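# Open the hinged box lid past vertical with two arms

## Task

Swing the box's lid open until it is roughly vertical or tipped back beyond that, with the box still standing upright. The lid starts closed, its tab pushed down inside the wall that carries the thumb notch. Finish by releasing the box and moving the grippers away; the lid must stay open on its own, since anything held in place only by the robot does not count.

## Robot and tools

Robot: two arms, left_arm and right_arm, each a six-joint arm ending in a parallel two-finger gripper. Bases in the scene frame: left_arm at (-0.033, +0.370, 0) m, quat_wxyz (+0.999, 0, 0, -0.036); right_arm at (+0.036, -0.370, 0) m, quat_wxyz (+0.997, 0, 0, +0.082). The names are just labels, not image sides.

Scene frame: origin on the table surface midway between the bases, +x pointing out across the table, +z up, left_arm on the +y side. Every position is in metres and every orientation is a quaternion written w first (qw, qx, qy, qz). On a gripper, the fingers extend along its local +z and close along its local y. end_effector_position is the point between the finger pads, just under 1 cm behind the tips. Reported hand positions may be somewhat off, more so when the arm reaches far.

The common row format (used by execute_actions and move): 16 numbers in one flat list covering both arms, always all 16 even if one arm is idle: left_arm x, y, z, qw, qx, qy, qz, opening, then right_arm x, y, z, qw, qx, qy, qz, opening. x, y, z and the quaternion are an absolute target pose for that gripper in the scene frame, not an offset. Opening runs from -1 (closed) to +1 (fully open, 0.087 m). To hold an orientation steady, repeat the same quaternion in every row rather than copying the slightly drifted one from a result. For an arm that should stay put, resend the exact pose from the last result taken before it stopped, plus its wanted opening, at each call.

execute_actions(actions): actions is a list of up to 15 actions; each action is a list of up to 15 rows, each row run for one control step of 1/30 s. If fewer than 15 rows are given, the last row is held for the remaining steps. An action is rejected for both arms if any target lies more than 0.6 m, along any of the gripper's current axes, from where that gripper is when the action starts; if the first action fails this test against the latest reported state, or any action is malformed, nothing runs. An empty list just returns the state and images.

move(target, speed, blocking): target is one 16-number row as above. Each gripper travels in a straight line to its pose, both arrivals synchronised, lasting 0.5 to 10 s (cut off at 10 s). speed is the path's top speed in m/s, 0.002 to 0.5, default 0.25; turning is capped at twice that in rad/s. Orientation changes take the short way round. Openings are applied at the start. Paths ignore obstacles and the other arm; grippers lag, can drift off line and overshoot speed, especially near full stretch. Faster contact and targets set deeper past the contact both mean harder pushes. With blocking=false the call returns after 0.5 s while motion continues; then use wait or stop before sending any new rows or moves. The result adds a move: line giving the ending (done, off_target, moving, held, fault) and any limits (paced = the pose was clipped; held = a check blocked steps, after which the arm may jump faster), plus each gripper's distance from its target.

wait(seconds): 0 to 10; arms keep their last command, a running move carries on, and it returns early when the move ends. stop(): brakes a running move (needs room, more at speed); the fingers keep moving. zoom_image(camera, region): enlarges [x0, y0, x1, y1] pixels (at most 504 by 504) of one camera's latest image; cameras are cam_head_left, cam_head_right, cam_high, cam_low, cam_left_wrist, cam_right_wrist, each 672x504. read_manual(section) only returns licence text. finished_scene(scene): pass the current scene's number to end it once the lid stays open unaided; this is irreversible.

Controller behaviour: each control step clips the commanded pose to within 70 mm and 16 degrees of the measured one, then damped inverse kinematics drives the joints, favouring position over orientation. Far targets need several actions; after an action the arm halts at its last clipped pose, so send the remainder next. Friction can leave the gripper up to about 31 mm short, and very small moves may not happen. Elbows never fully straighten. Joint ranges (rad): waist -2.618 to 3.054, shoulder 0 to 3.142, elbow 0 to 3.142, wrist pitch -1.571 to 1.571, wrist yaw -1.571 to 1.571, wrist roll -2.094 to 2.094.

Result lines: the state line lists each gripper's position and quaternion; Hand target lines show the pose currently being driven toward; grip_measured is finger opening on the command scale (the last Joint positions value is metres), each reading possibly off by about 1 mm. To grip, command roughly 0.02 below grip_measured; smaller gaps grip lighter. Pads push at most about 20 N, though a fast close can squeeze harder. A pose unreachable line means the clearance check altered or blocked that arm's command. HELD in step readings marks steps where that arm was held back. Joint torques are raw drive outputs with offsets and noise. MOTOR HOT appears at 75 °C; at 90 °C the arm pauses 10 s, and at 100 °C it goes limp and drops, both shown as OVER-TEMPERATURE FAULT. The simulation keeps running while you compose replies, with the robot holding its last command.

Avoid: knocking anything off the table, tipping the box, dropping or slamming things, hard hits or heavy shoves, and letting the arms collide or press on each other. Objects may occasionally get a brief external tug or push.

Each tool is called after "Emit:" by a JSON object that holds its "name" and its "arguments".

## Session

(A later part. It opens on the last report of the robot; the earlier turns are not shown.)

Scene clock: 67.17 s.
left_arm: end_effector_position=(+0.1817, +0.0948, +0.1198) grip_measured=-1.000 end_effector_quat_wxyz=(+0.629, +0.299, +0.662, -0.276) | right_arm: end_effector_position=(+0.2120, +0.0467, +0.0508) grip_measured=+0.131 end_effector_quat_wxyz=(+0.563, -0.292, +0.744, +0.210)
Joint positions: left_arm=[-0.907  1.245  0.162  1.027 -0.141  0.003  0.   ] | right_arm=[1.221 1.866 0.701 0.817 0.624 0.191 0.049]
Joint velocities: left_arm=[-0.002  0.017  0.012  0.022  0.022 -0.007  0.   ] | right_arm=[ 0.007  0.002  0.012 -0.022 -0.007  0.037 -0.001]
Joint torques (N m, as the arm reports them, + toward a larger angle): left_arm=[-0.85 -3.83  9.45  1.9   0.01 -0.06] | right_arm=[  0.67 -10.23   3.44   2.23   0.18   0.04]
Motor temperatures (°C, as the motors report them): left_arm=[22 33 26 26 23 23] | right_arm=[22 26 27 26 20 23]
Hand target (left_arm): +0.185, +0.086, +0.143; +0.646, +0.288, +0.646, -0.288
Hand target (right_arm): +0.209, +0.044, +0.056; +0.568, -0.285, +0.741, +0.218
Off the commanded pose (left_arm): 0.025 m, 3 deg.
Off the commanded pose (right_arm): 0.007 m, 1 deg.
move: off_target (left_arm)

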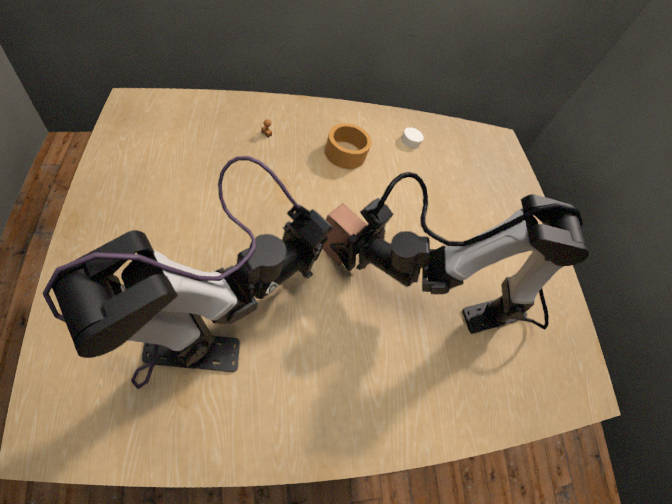

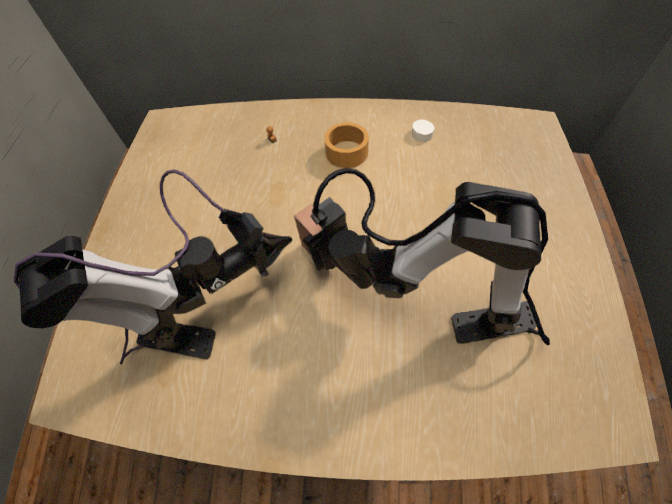

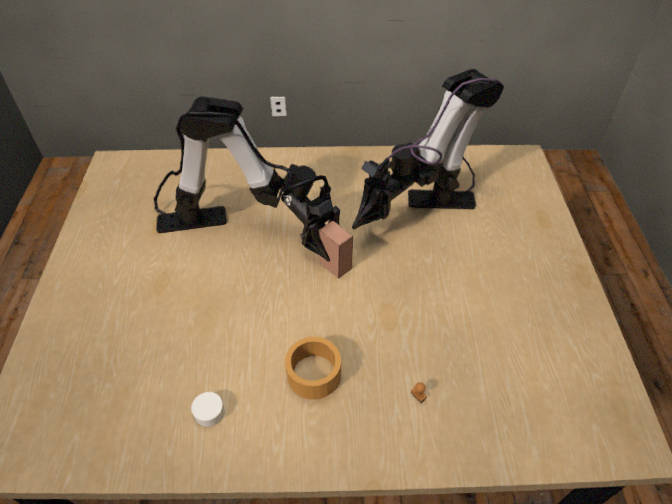

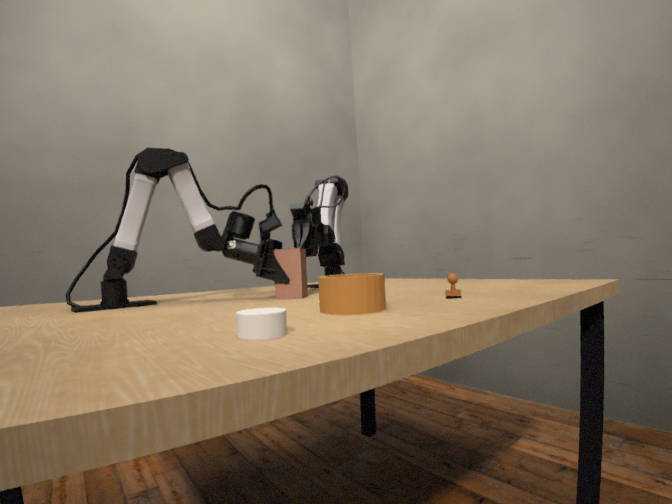

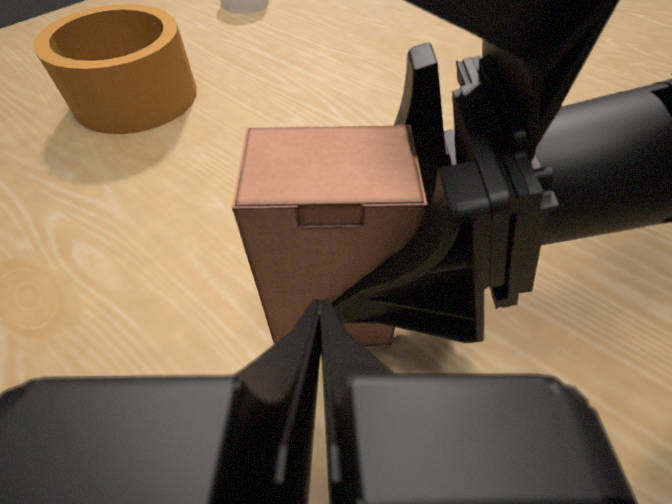

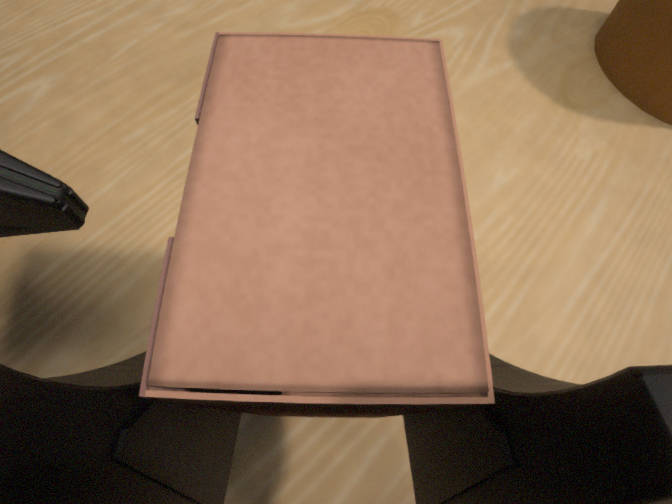

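Emit:
{"name": "move", "arguments": {"target": [0.18,0.10,0.165,0.646,0.288,0.646,-0.288,-1,0.209,0.044,0.056,0.568,-0.285,0.741,0.218,0], "speed": 0.12}}

Emit:
{"name": "move", "arguments": {"target": [0.19,0.082,0.128,0.646,0.288,0.646,-0.288,-1,0.209,0.044,0.056,0.568,-0.285,0.741,0.218,0], "speed": 0.05}}

Scene clock: 68.43 s.
left_arm: end_effector_position=(+0.1750, +0.1035, +0.1478) grip_measured=-1.000 end_effector_quat_wxyz=(+0.633, +0.297, +0.657, -0.280) | right_arm: end_effector_position=(+0.2120, +0.0467, +0.0508) grip_measured=+0.131 end_effector_quat_wxyz=(+0.563, -0.292, +0.744, +0.210)
Joint positions: left_arm=[-0.907  1.011  0.194  0.775 -0.137  0.003  0.   ] | right_arm=[1.221 1.866 0.701 0.817 0.624 0.191 0.049]
Joint velocities: left_arm=[ 0.002 -0.012  0.002 -0.066 -0.066  0.007  0.   ] | right_arm=[-0.002  0.002 -0.022  0.007 -0.007  0.051 -0.   ]
Joint torques (N m, as the arm reports them, + toward a larger angle): left_arm=[ 0.88 -2.72  9.61  1.87  0.17 -0.05] | right_arm=[  0.59 -10.27   3.48   2.25   0.16   0.02]
Motor temperatures (°C, as the motors report them): left_arm=[22 33 26 26 23 23] | right_arm=[22 26 27 26 20 23]
Hand target (left_arm): +0.179, +0.101, +0.166; +0.646, +0.288, +0.645, -0.288
Hand target (right_arm): +0.209, +0.044, +0.056; +0.568, -0.285, +0.741, +0.218
Off the commanded pose (left_arm): 0.018 m, 2 deg.
Off the commanded pose (right_arm): 0.007 m, 1 deg.
move: off_target (left_arm)

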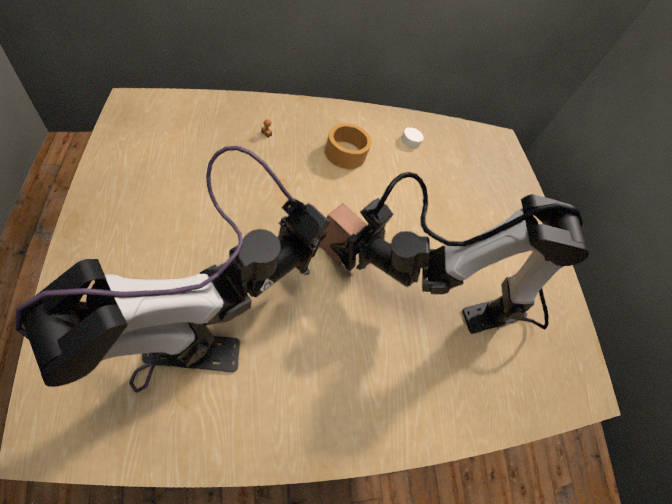

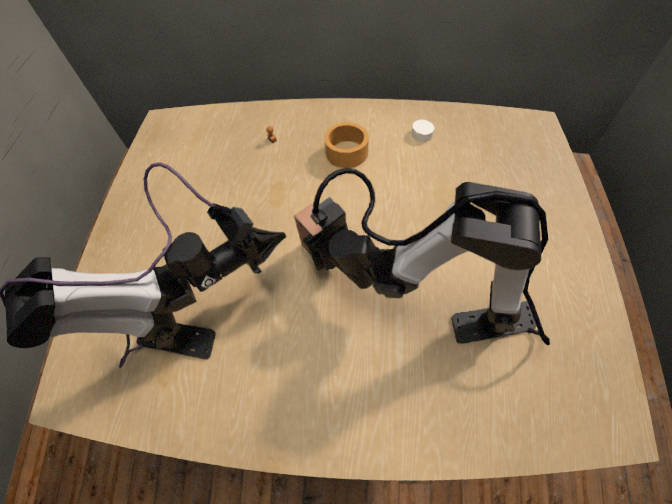

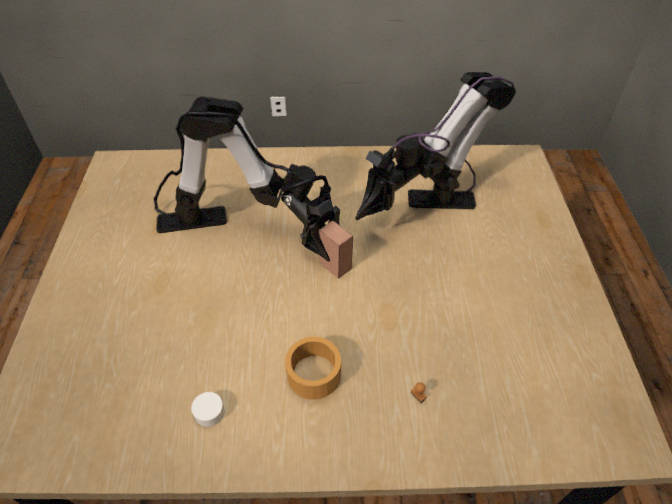

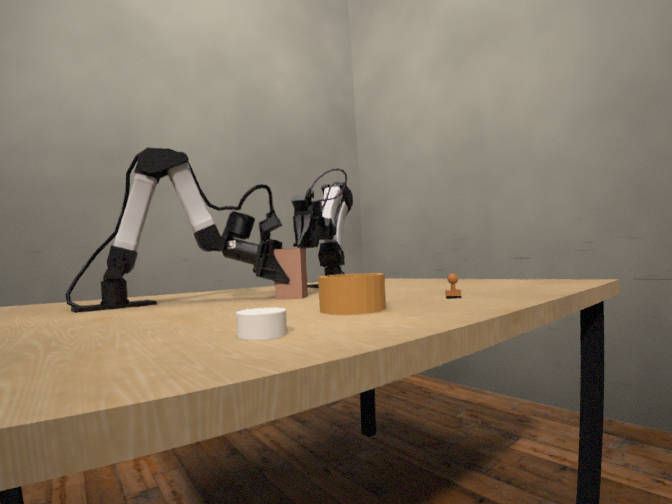

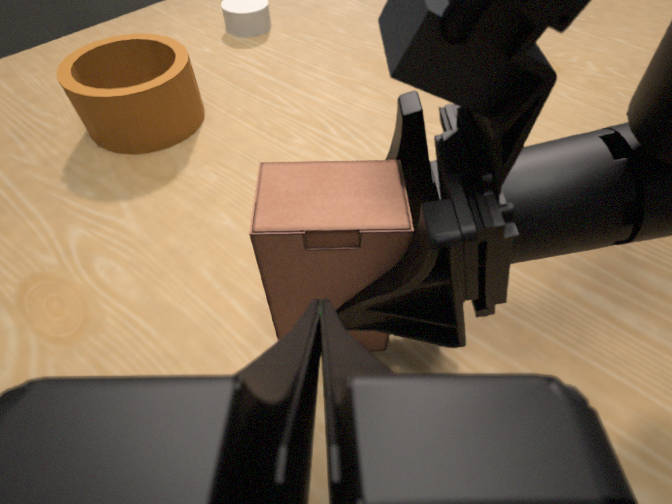

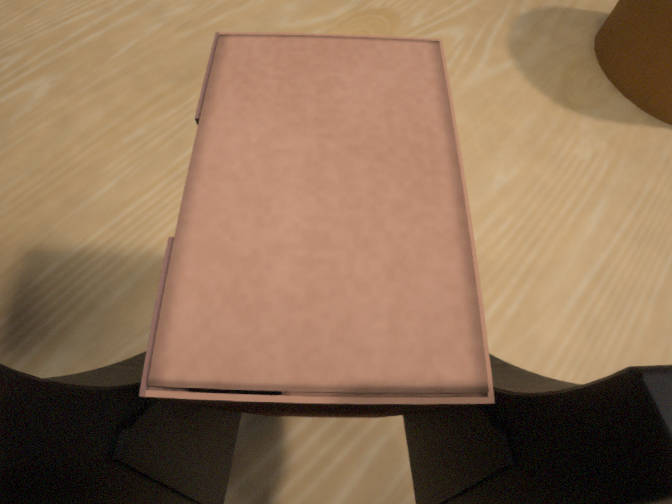

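Scene clock: 69.73 s.
left_arm: end_effector_position=(+0.1898, +0.0815, +0.1285) grip_measured=-1.000 end_effector_quat_wxyz=(+0.645, +0.290, +0.646, -0.288) | right_arm: end_effector_position=(+0.2120, +0.0467, +0.0508) grip_measured=+0.131 end_effector_quat_wxyz=(+0.563, -0.292, +0.744, +0.210)
Joint positions: left_arm=[-0.907  1.353  0.194  1.157 -0.137  0.003  0.   ] | right_arm=[1.221 1.866 0.701 0.817 0.624 0.191 0.049]
Joint velocities: left_arm=[ 0.002  0.007 -0.012  0.007 -0.081 -0.007  0.   ] | right_arm=[-0.012 -0.002 -0.012  0.007 -0.051 -0.051 -0.   ]
Joint torques (N m, as the arm reports them, + toward a larger angle): left_arm=[ 0.22 -1.87  5.9   2.09  0.09 -0.05] | right_arm=[  0.6  -10.26   3.46   2.22   0.19   0.03]
Motor temperatures (°C, as the motors report them): left_arm=[22 33 26 27 23 23] | right_arm=[22 26 27 26 20 23]
Hand target (left_arm): +0.191, +0.082, +0.127; +0.646, +0.288, +0.646, -0.288
Hand target (right_arm): +0.209, +0.044, +0.056; +0.568, -0.285, +0.741, +0.218
Off the commanded pose (left_arm): 0.001 m, 0 deg.
Off the commanded pose (right_arm): 0.007 m, 1 deg.
move: done

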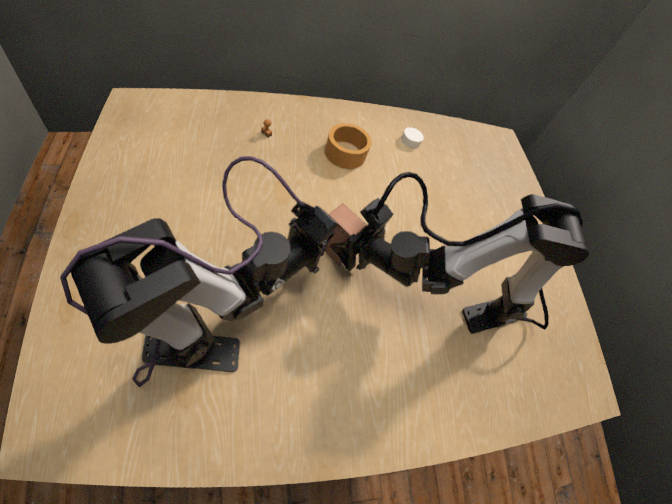

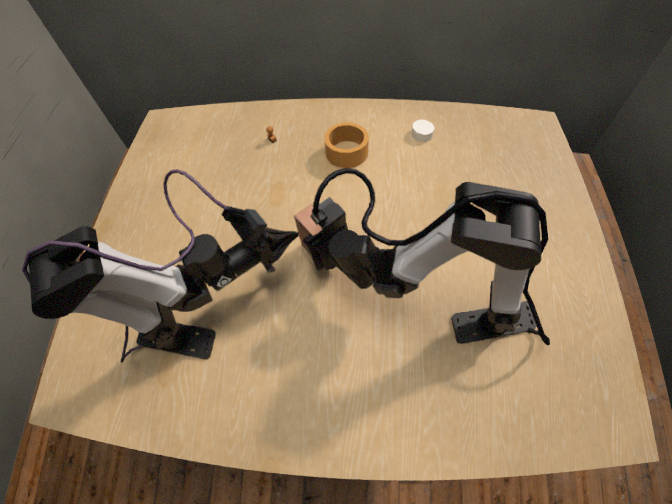

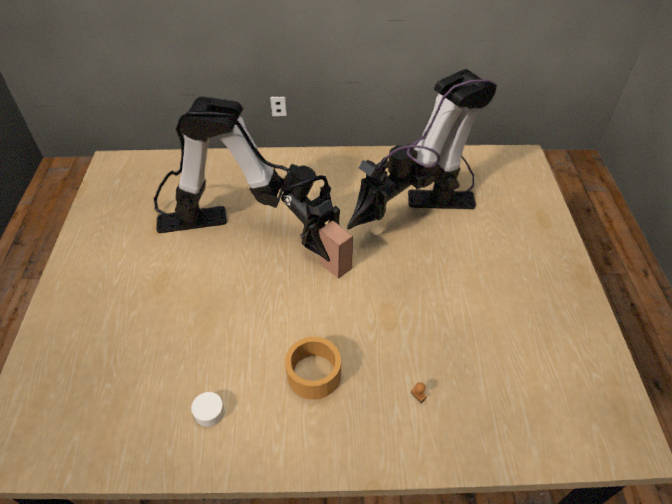

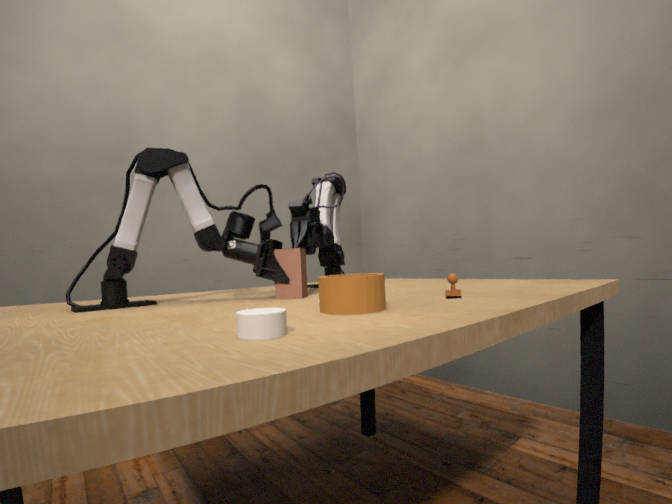

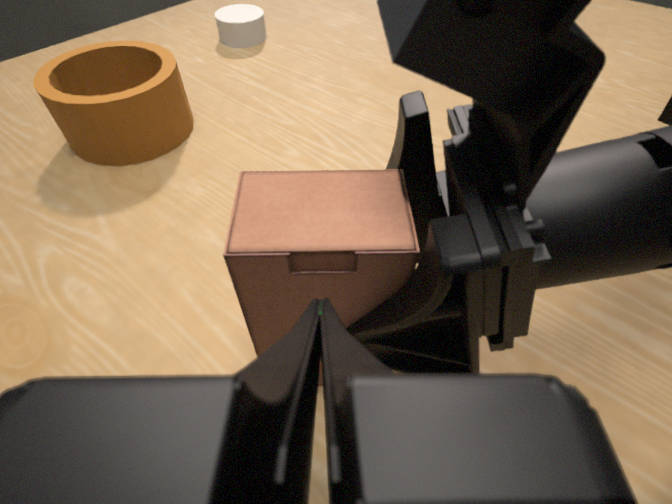

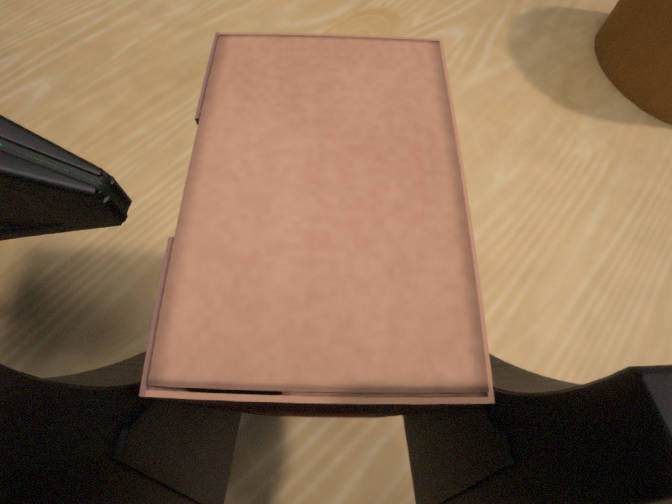

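Emit:
{"name": "move", "arguments": {"target": [0.198,0.074,0.135,0.646,0.288,0.646,-0.288,-1,0.209,0.044,0.056,0.568,-0.285,0.741,0.218,0], "speed": 0.03}}

Scene clock: 70.63 s.
left_arm: end_effector_position=(+0.1898, +0.0831, +0.1215) grip_measured=-1.000 end_effector_quat_wxyz=(+0.637, +0.295, +0.654, -0.282) | right_arm: end_effector_position=(+0.2120, +0.0467, +0.0508) grip_measured=+0.131 end_effector_quat_wxyz=(+0.563, -0.292, +0.744, +0.210)
Joint positions: left_arm=[-0.903  1.353  0.194  1.128 -0.135  0.003  0.   ] | right_arm=[1.221 1.866 0.701 0.817 0.624 0.191 0.049]
Joint velocities: left_arm=[-0.017 -0.002  0.002 -0.037  0.022  0.007  0.   ] | right_arm=[-0.002 -0.017 -0.007  0.066 -0.037 -0.022 -0.   ]
Joint torques (N m, as the arm reports them, + toward a larger angle): left_arm=[ 0.75 -2.38  9.39  1.87  0.17 -0.05] | right_arm=[  0.57 -10.18   3.5    2.23   0.17   0.03]
Motor temperatures (°C, as the motors report them): left_arm=[22 33 27 27 23 23] | right_arm=[22 26 27 26 20 23]
Hand target (left_arm): +0.198, +0.075, +0.135; +0.646, +0.288, +0.646, -0.288
Hand target (right_arm): +0.209, +0.044, +0.056; +0.568, -0.285, +0.741, +0.218
Off the commanded pose (left_arm): 0.018 m, 2 deg.
Off the commanded pose (right_arm): 0.007 m, 1 deg.
move: off_target (left_arm)

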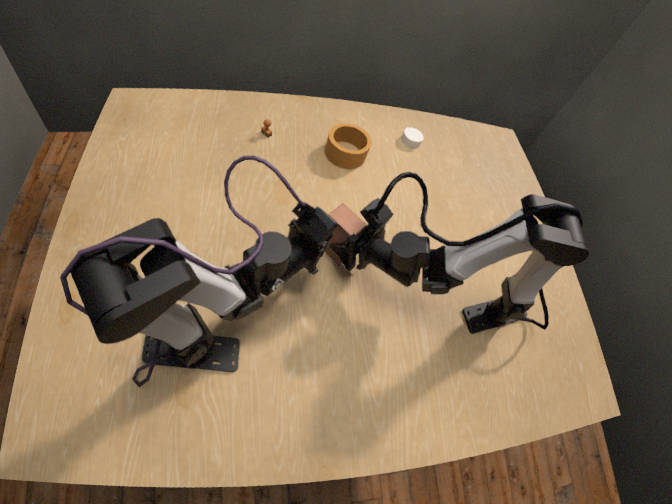

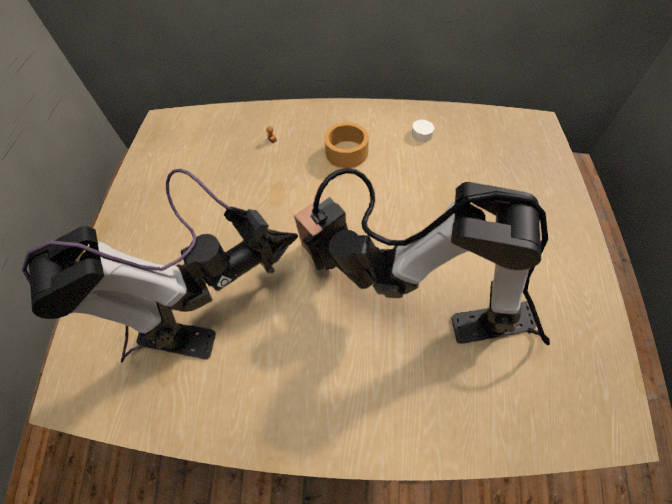

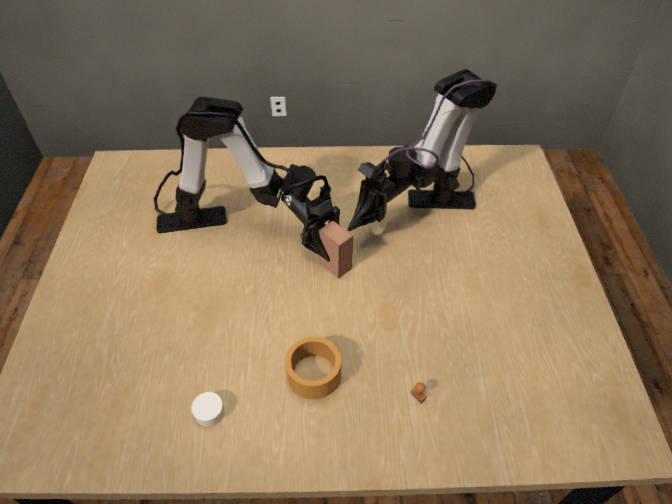

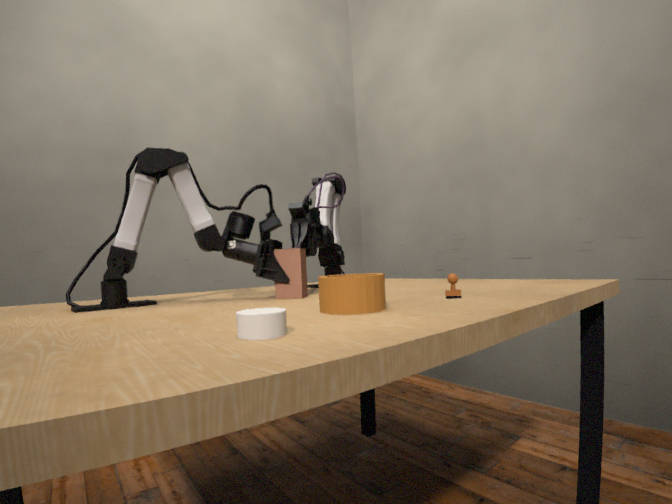

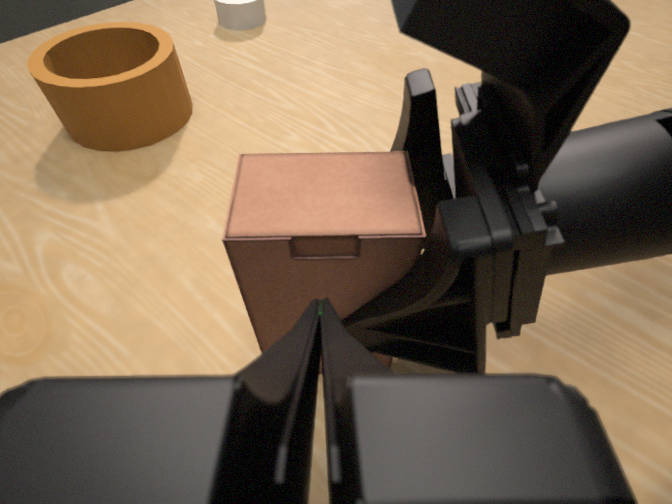

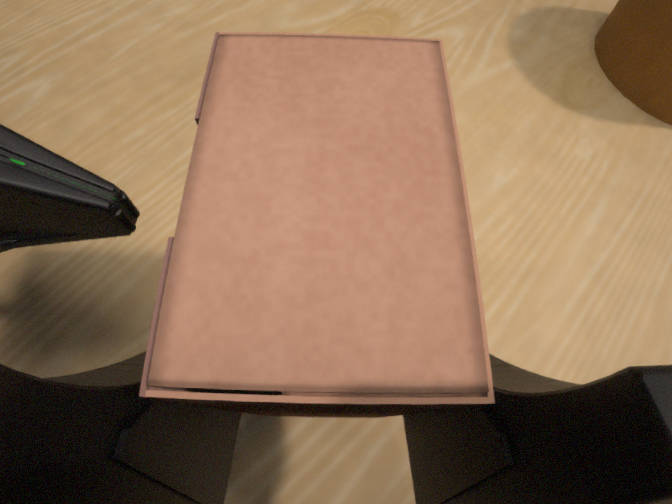

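Emit:
{"name": "move", "arguments": {"target": [0.178,0.10,0.17,0.646,0.288,0.646,-0.288,-1,0.209,0.044,0.056,0.568,-0.285,0.741,0.218,0], "speed": 0.12}}

Emit:
{"name": "move", "arguments": {"target": [0.195,0.077,0.135,0.646,0.288,0.646,-0.288,-1,0.209,0.044,0.056,0.568,-0.285,0.741,0.218,0], "speed": 0.05}}

Scene clock: 72.77 s.
left_arm: end_effector_position=(+0.1736, +0.1070, +0.1458) grip_measured=-1.000 end_effector_quat_wxyz=(+0.628, +0.300, +0.663, -0.276) | right_arm: end_effector_position=(+0.2120, +0.0467, +0.0508) grip_measured=+0.131 end_effector_quat_wxyz=(+0.563, -0.292, +0.744, +0.210)
Joint positions: left_arm=[-0.903  0.981  0.194  0.728 -0.135  0.003  0.   ] | right_arm=[1.221 1.866 0.701 0.817 0.624 0.191 0.049]
Joint velocities: left_arm=[-0.012 -0.002 -0.007 -0.066 -0.007  0.007  0.   ] | right_arm=[ 0.002 -0.022  0.017 -0.007  0.007 -0.007 -0.001]
Joint torques (N m, as the arm reports them, + toward a larger angle): left_arm=[-0.47 -2.89 10.59  1.9   0.02 -0.06] | right_arm=[  0.64 -10.3    3.53   2.23   0.19   0.03]
Motor temperatures (°C, as the motors report them): left_arm=[22 32 27 27 23 23] | right_arm=[22 27 27 26 20 23]
Hand target (left_arm): +0.176, +0.102, +0.171; +0.646, +0.288, +0.646, -0.288
Hand target (right_arm): +0.209, +0.044, +0.056; +0.568, -0.285, +0.741, +0.218
Off the commanded pose (left_arm): 0.026 m, 3 deg.
Off the commanded pose (right_arm): 0.007 m, 1 deg.
move: off_target (left_arm)

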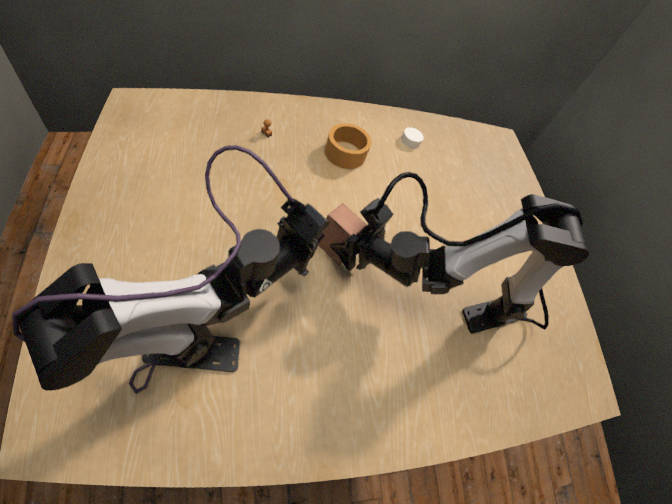

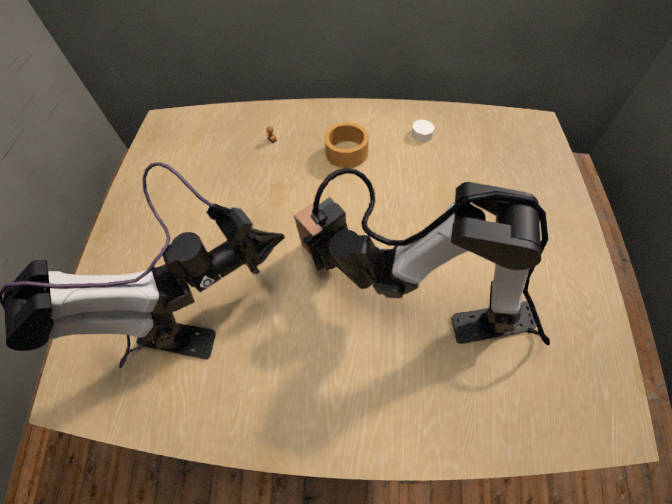

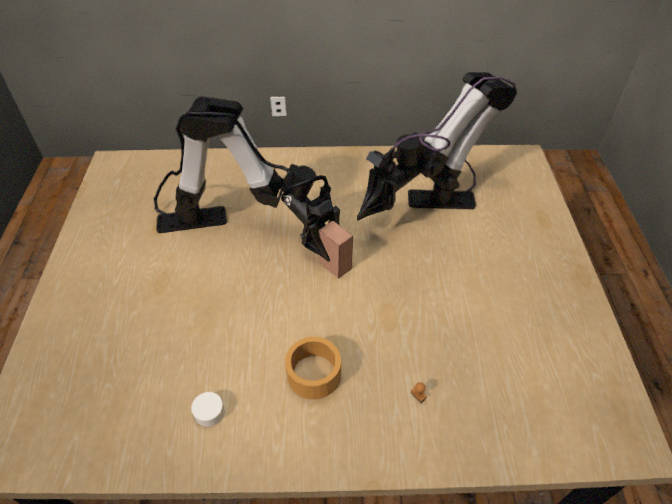

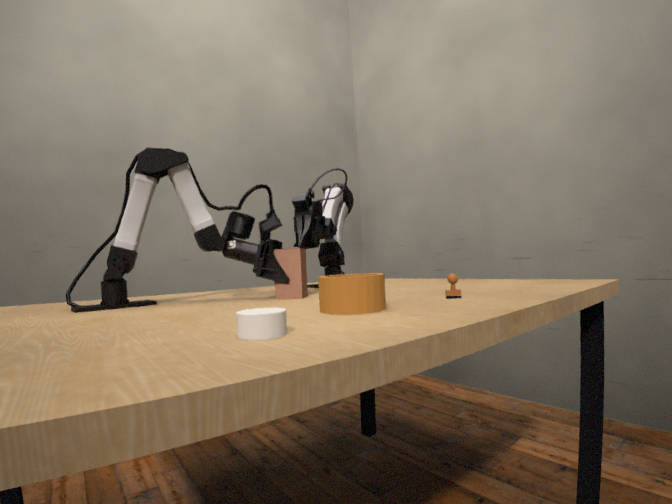

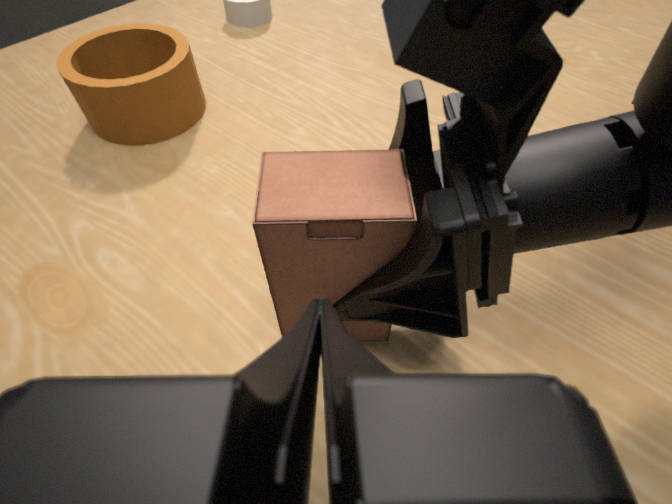

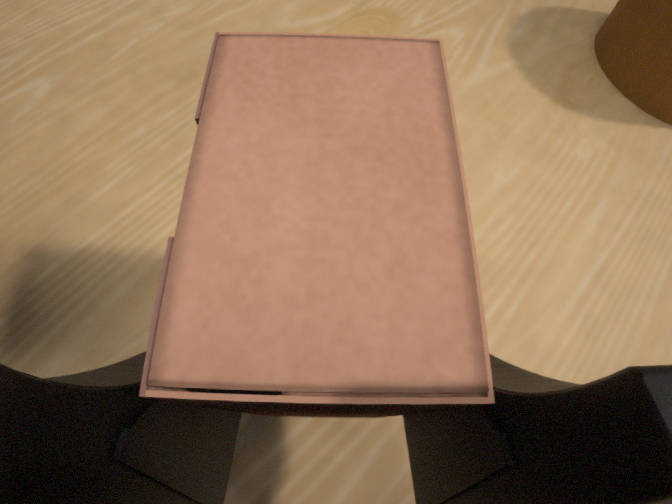

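Scene clock: 74.13 s.
left_arm: end_effector_position=(+0.1891, +0.0842, +0.1214) grip_measured=-1.000 end_effector_quat_wxyz=(+0.635, +0.296, +0.656, -0.280) | right_arm: end_effector_position=(+0.2120, +0.0467, +0.0508) grip_measured=+0.131 end_effector_quat_wxyz=(+0.563, -0.292, +0.744, +0.210)
Joint positions: left_arm=[-0.903  1.337  0.194  1.104 -0.135  0.003  0.   ] | right_arm=[1.221 1.866 0.701 0.817 0.624 0.191 0.049]
Joint velocities: left_arm=[-0.012  0.002 -0.017 -0.007 -0.022  0.037  0.   ] | right_arm=[-0.002 -0.007 -0.007 -0.051 -0.007  0.051 -0.001]
Joint torques (N m, as the arm reports them, + toward a larger angle): left_arm=[ 0.61 -1.85  8.57  2.1   0.15 -0.05] | right_arm=[  0.66 -10.3    3.53   2.26   0.18   0.02]
Motor temperatures (°C, as the motors report them): left_arm=[22 32 27 27 23 23] | right_arm=[22 27 27 26 20 23]
Hand target (left_arm): +0.196, +0.077, +0.134; +0.646, +0.288, +0.646, -0.288
Hand target (right_arm): +0.209, +0.044, +0.056; +0.568, -0.285, +0.741, +0.218
Off the commanded pose (left_arm): 0.017 m, 2 deg.
Off the commanded pose (right_arm): 0.007 m, 1 deg.
move: off_target (left_arm)

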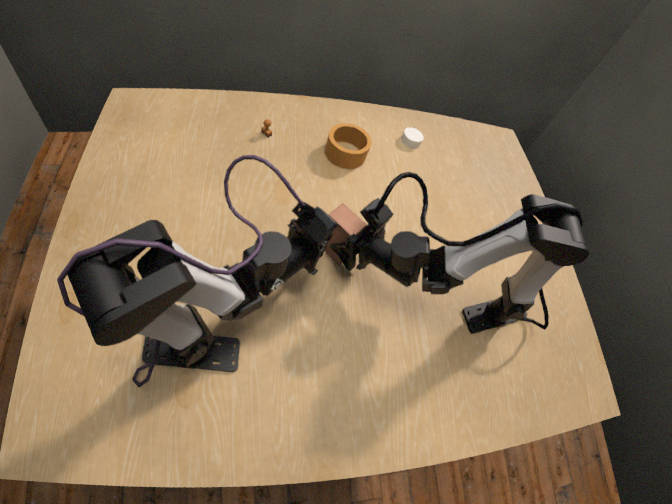

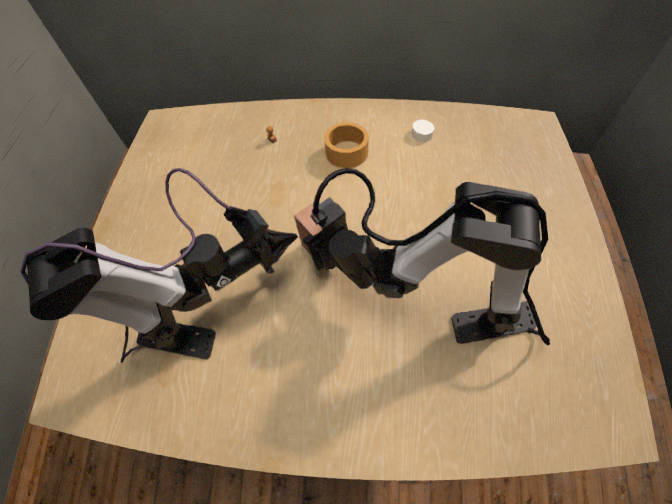

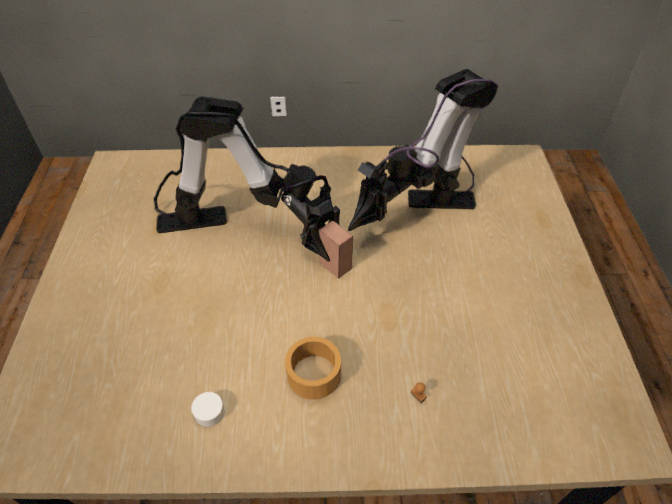

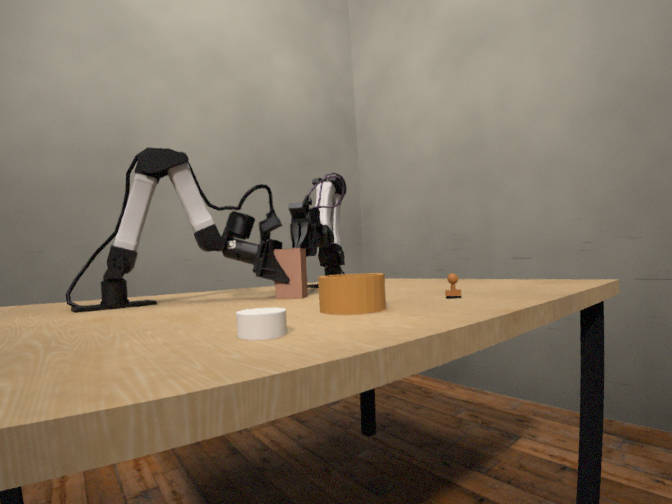

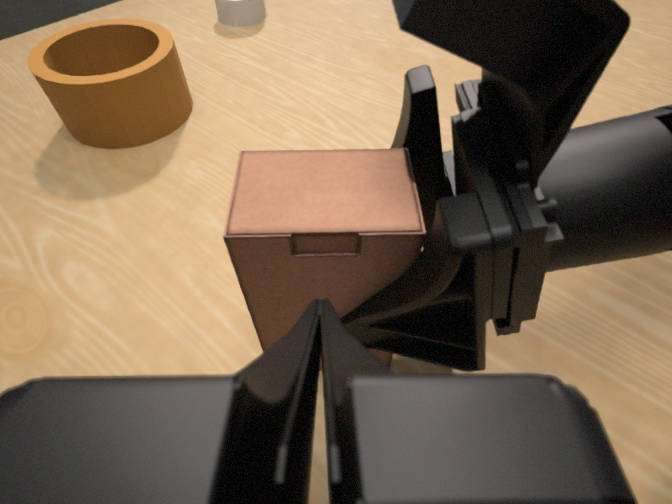

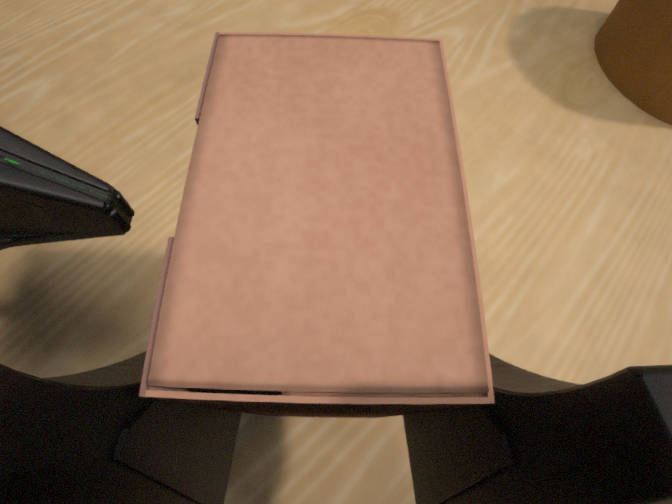

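Emit:
{"name": "move", "arguments": {"target": [0.194,0.078,0.152,0.646,0.288,0.646,-0.288,-1,0.209,0.044,0.056,0.568,-0.285,0.741,0.218,0], "speed": 0.04}}

Scene clock: 75.23 s.
left_arm: end_effector_position=(+0.1897, +0.0832, +0.1358) grip_measured=-1.000 end_effector_quat_wxyz=(+0.635, +0.296, +0.656, -0.281) | right_arm: end_effector_position=(+0.2120, +0.0467, +0.0508) grip_measured=+0.131 end_effector_quat_wxyz=(+0.563, -0.292, +0.744, +0.210)
Joint positions: left_arm=[-0.903  1.251  0.23   0.984 -0.135  0.003  0.   ] | right_arm=[1.221 1.866 0.701 0.817 0.624 0.191 0.049]
Joint velocities: left_arm=[-0.002  0.002  0.002 -0.081  0.037 -0.066  0.   ] | right_arm=[ 0.007 -0.027 -0.007 -0.007  0.037 -0.051 -0.001]
Joint torques (N m, as the arm reports them, + toward a larger angle): left_arm=[ 0.25 -3.91  8.94  1.89  0.11 -0.06] | right_arm=[  0.6  -10.19   3.42   2.25   0.17   0.02]
Motor temperatures (°C, as the motors report them): left_arm=[22 32 27 27 23 23] | right_arm=[22 27 27 26 20 23]
Hand target (left_arm): +0.194, +0.079, +0.153; +0.646, +0.288, +0.645, -0.288
Hand target (right_arm): +0.209, +0.044, +0.056; +0.568, -0.285, +0.741, +0.218
Off the commanded pose (left_arm): 0.018 m, 2 deg.
Off the commanded pose (right_arm): 0.007 m, 1 deg.
move: off_target (left_arm)

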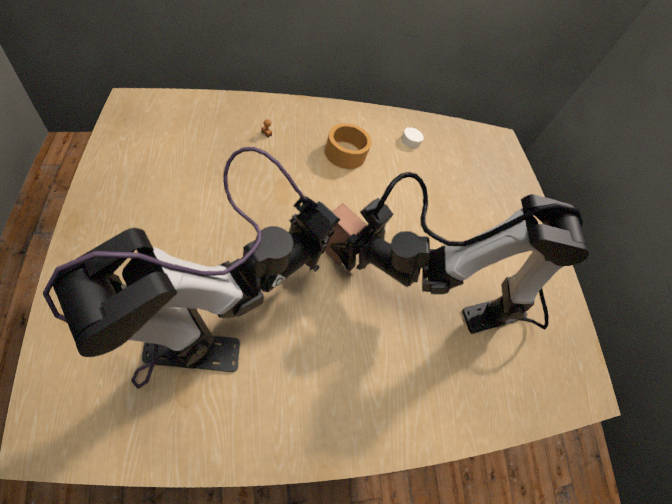

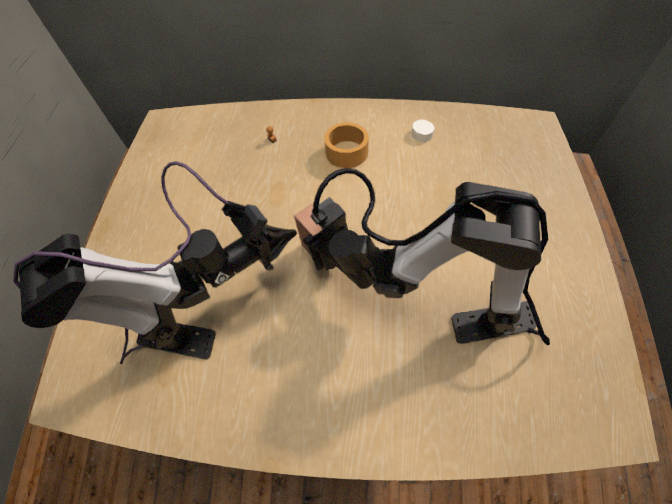

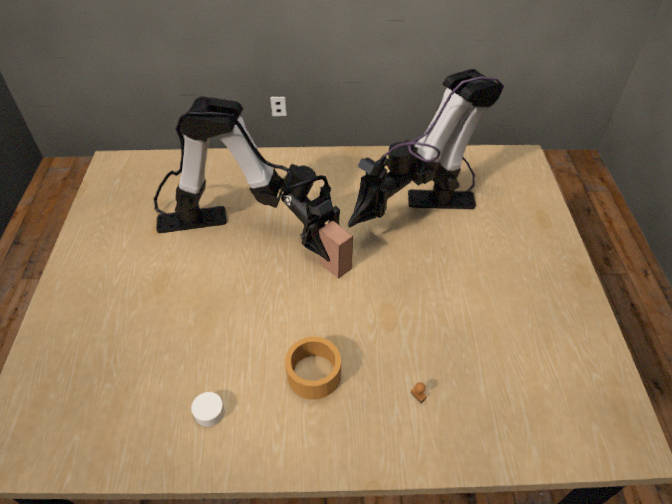

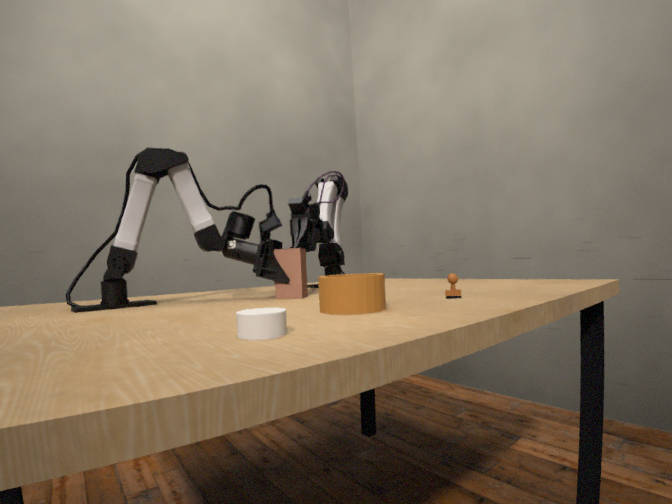

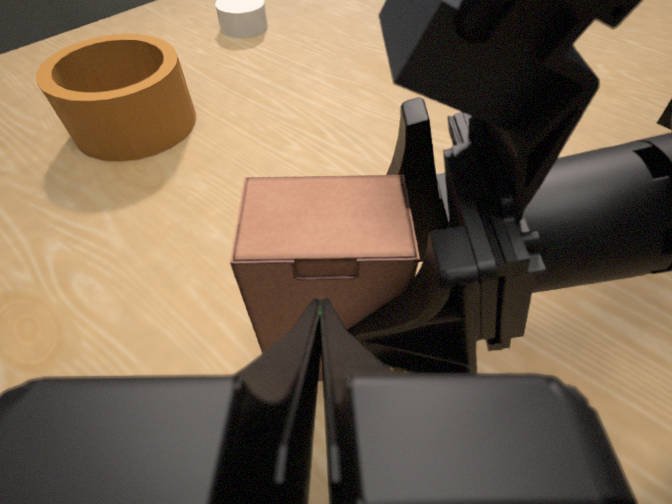

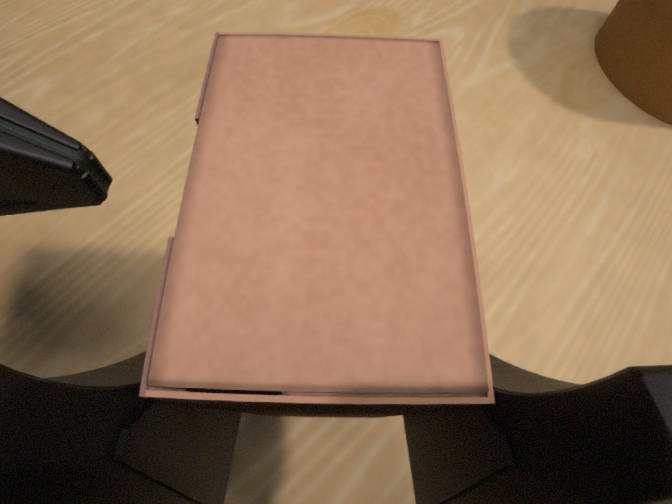

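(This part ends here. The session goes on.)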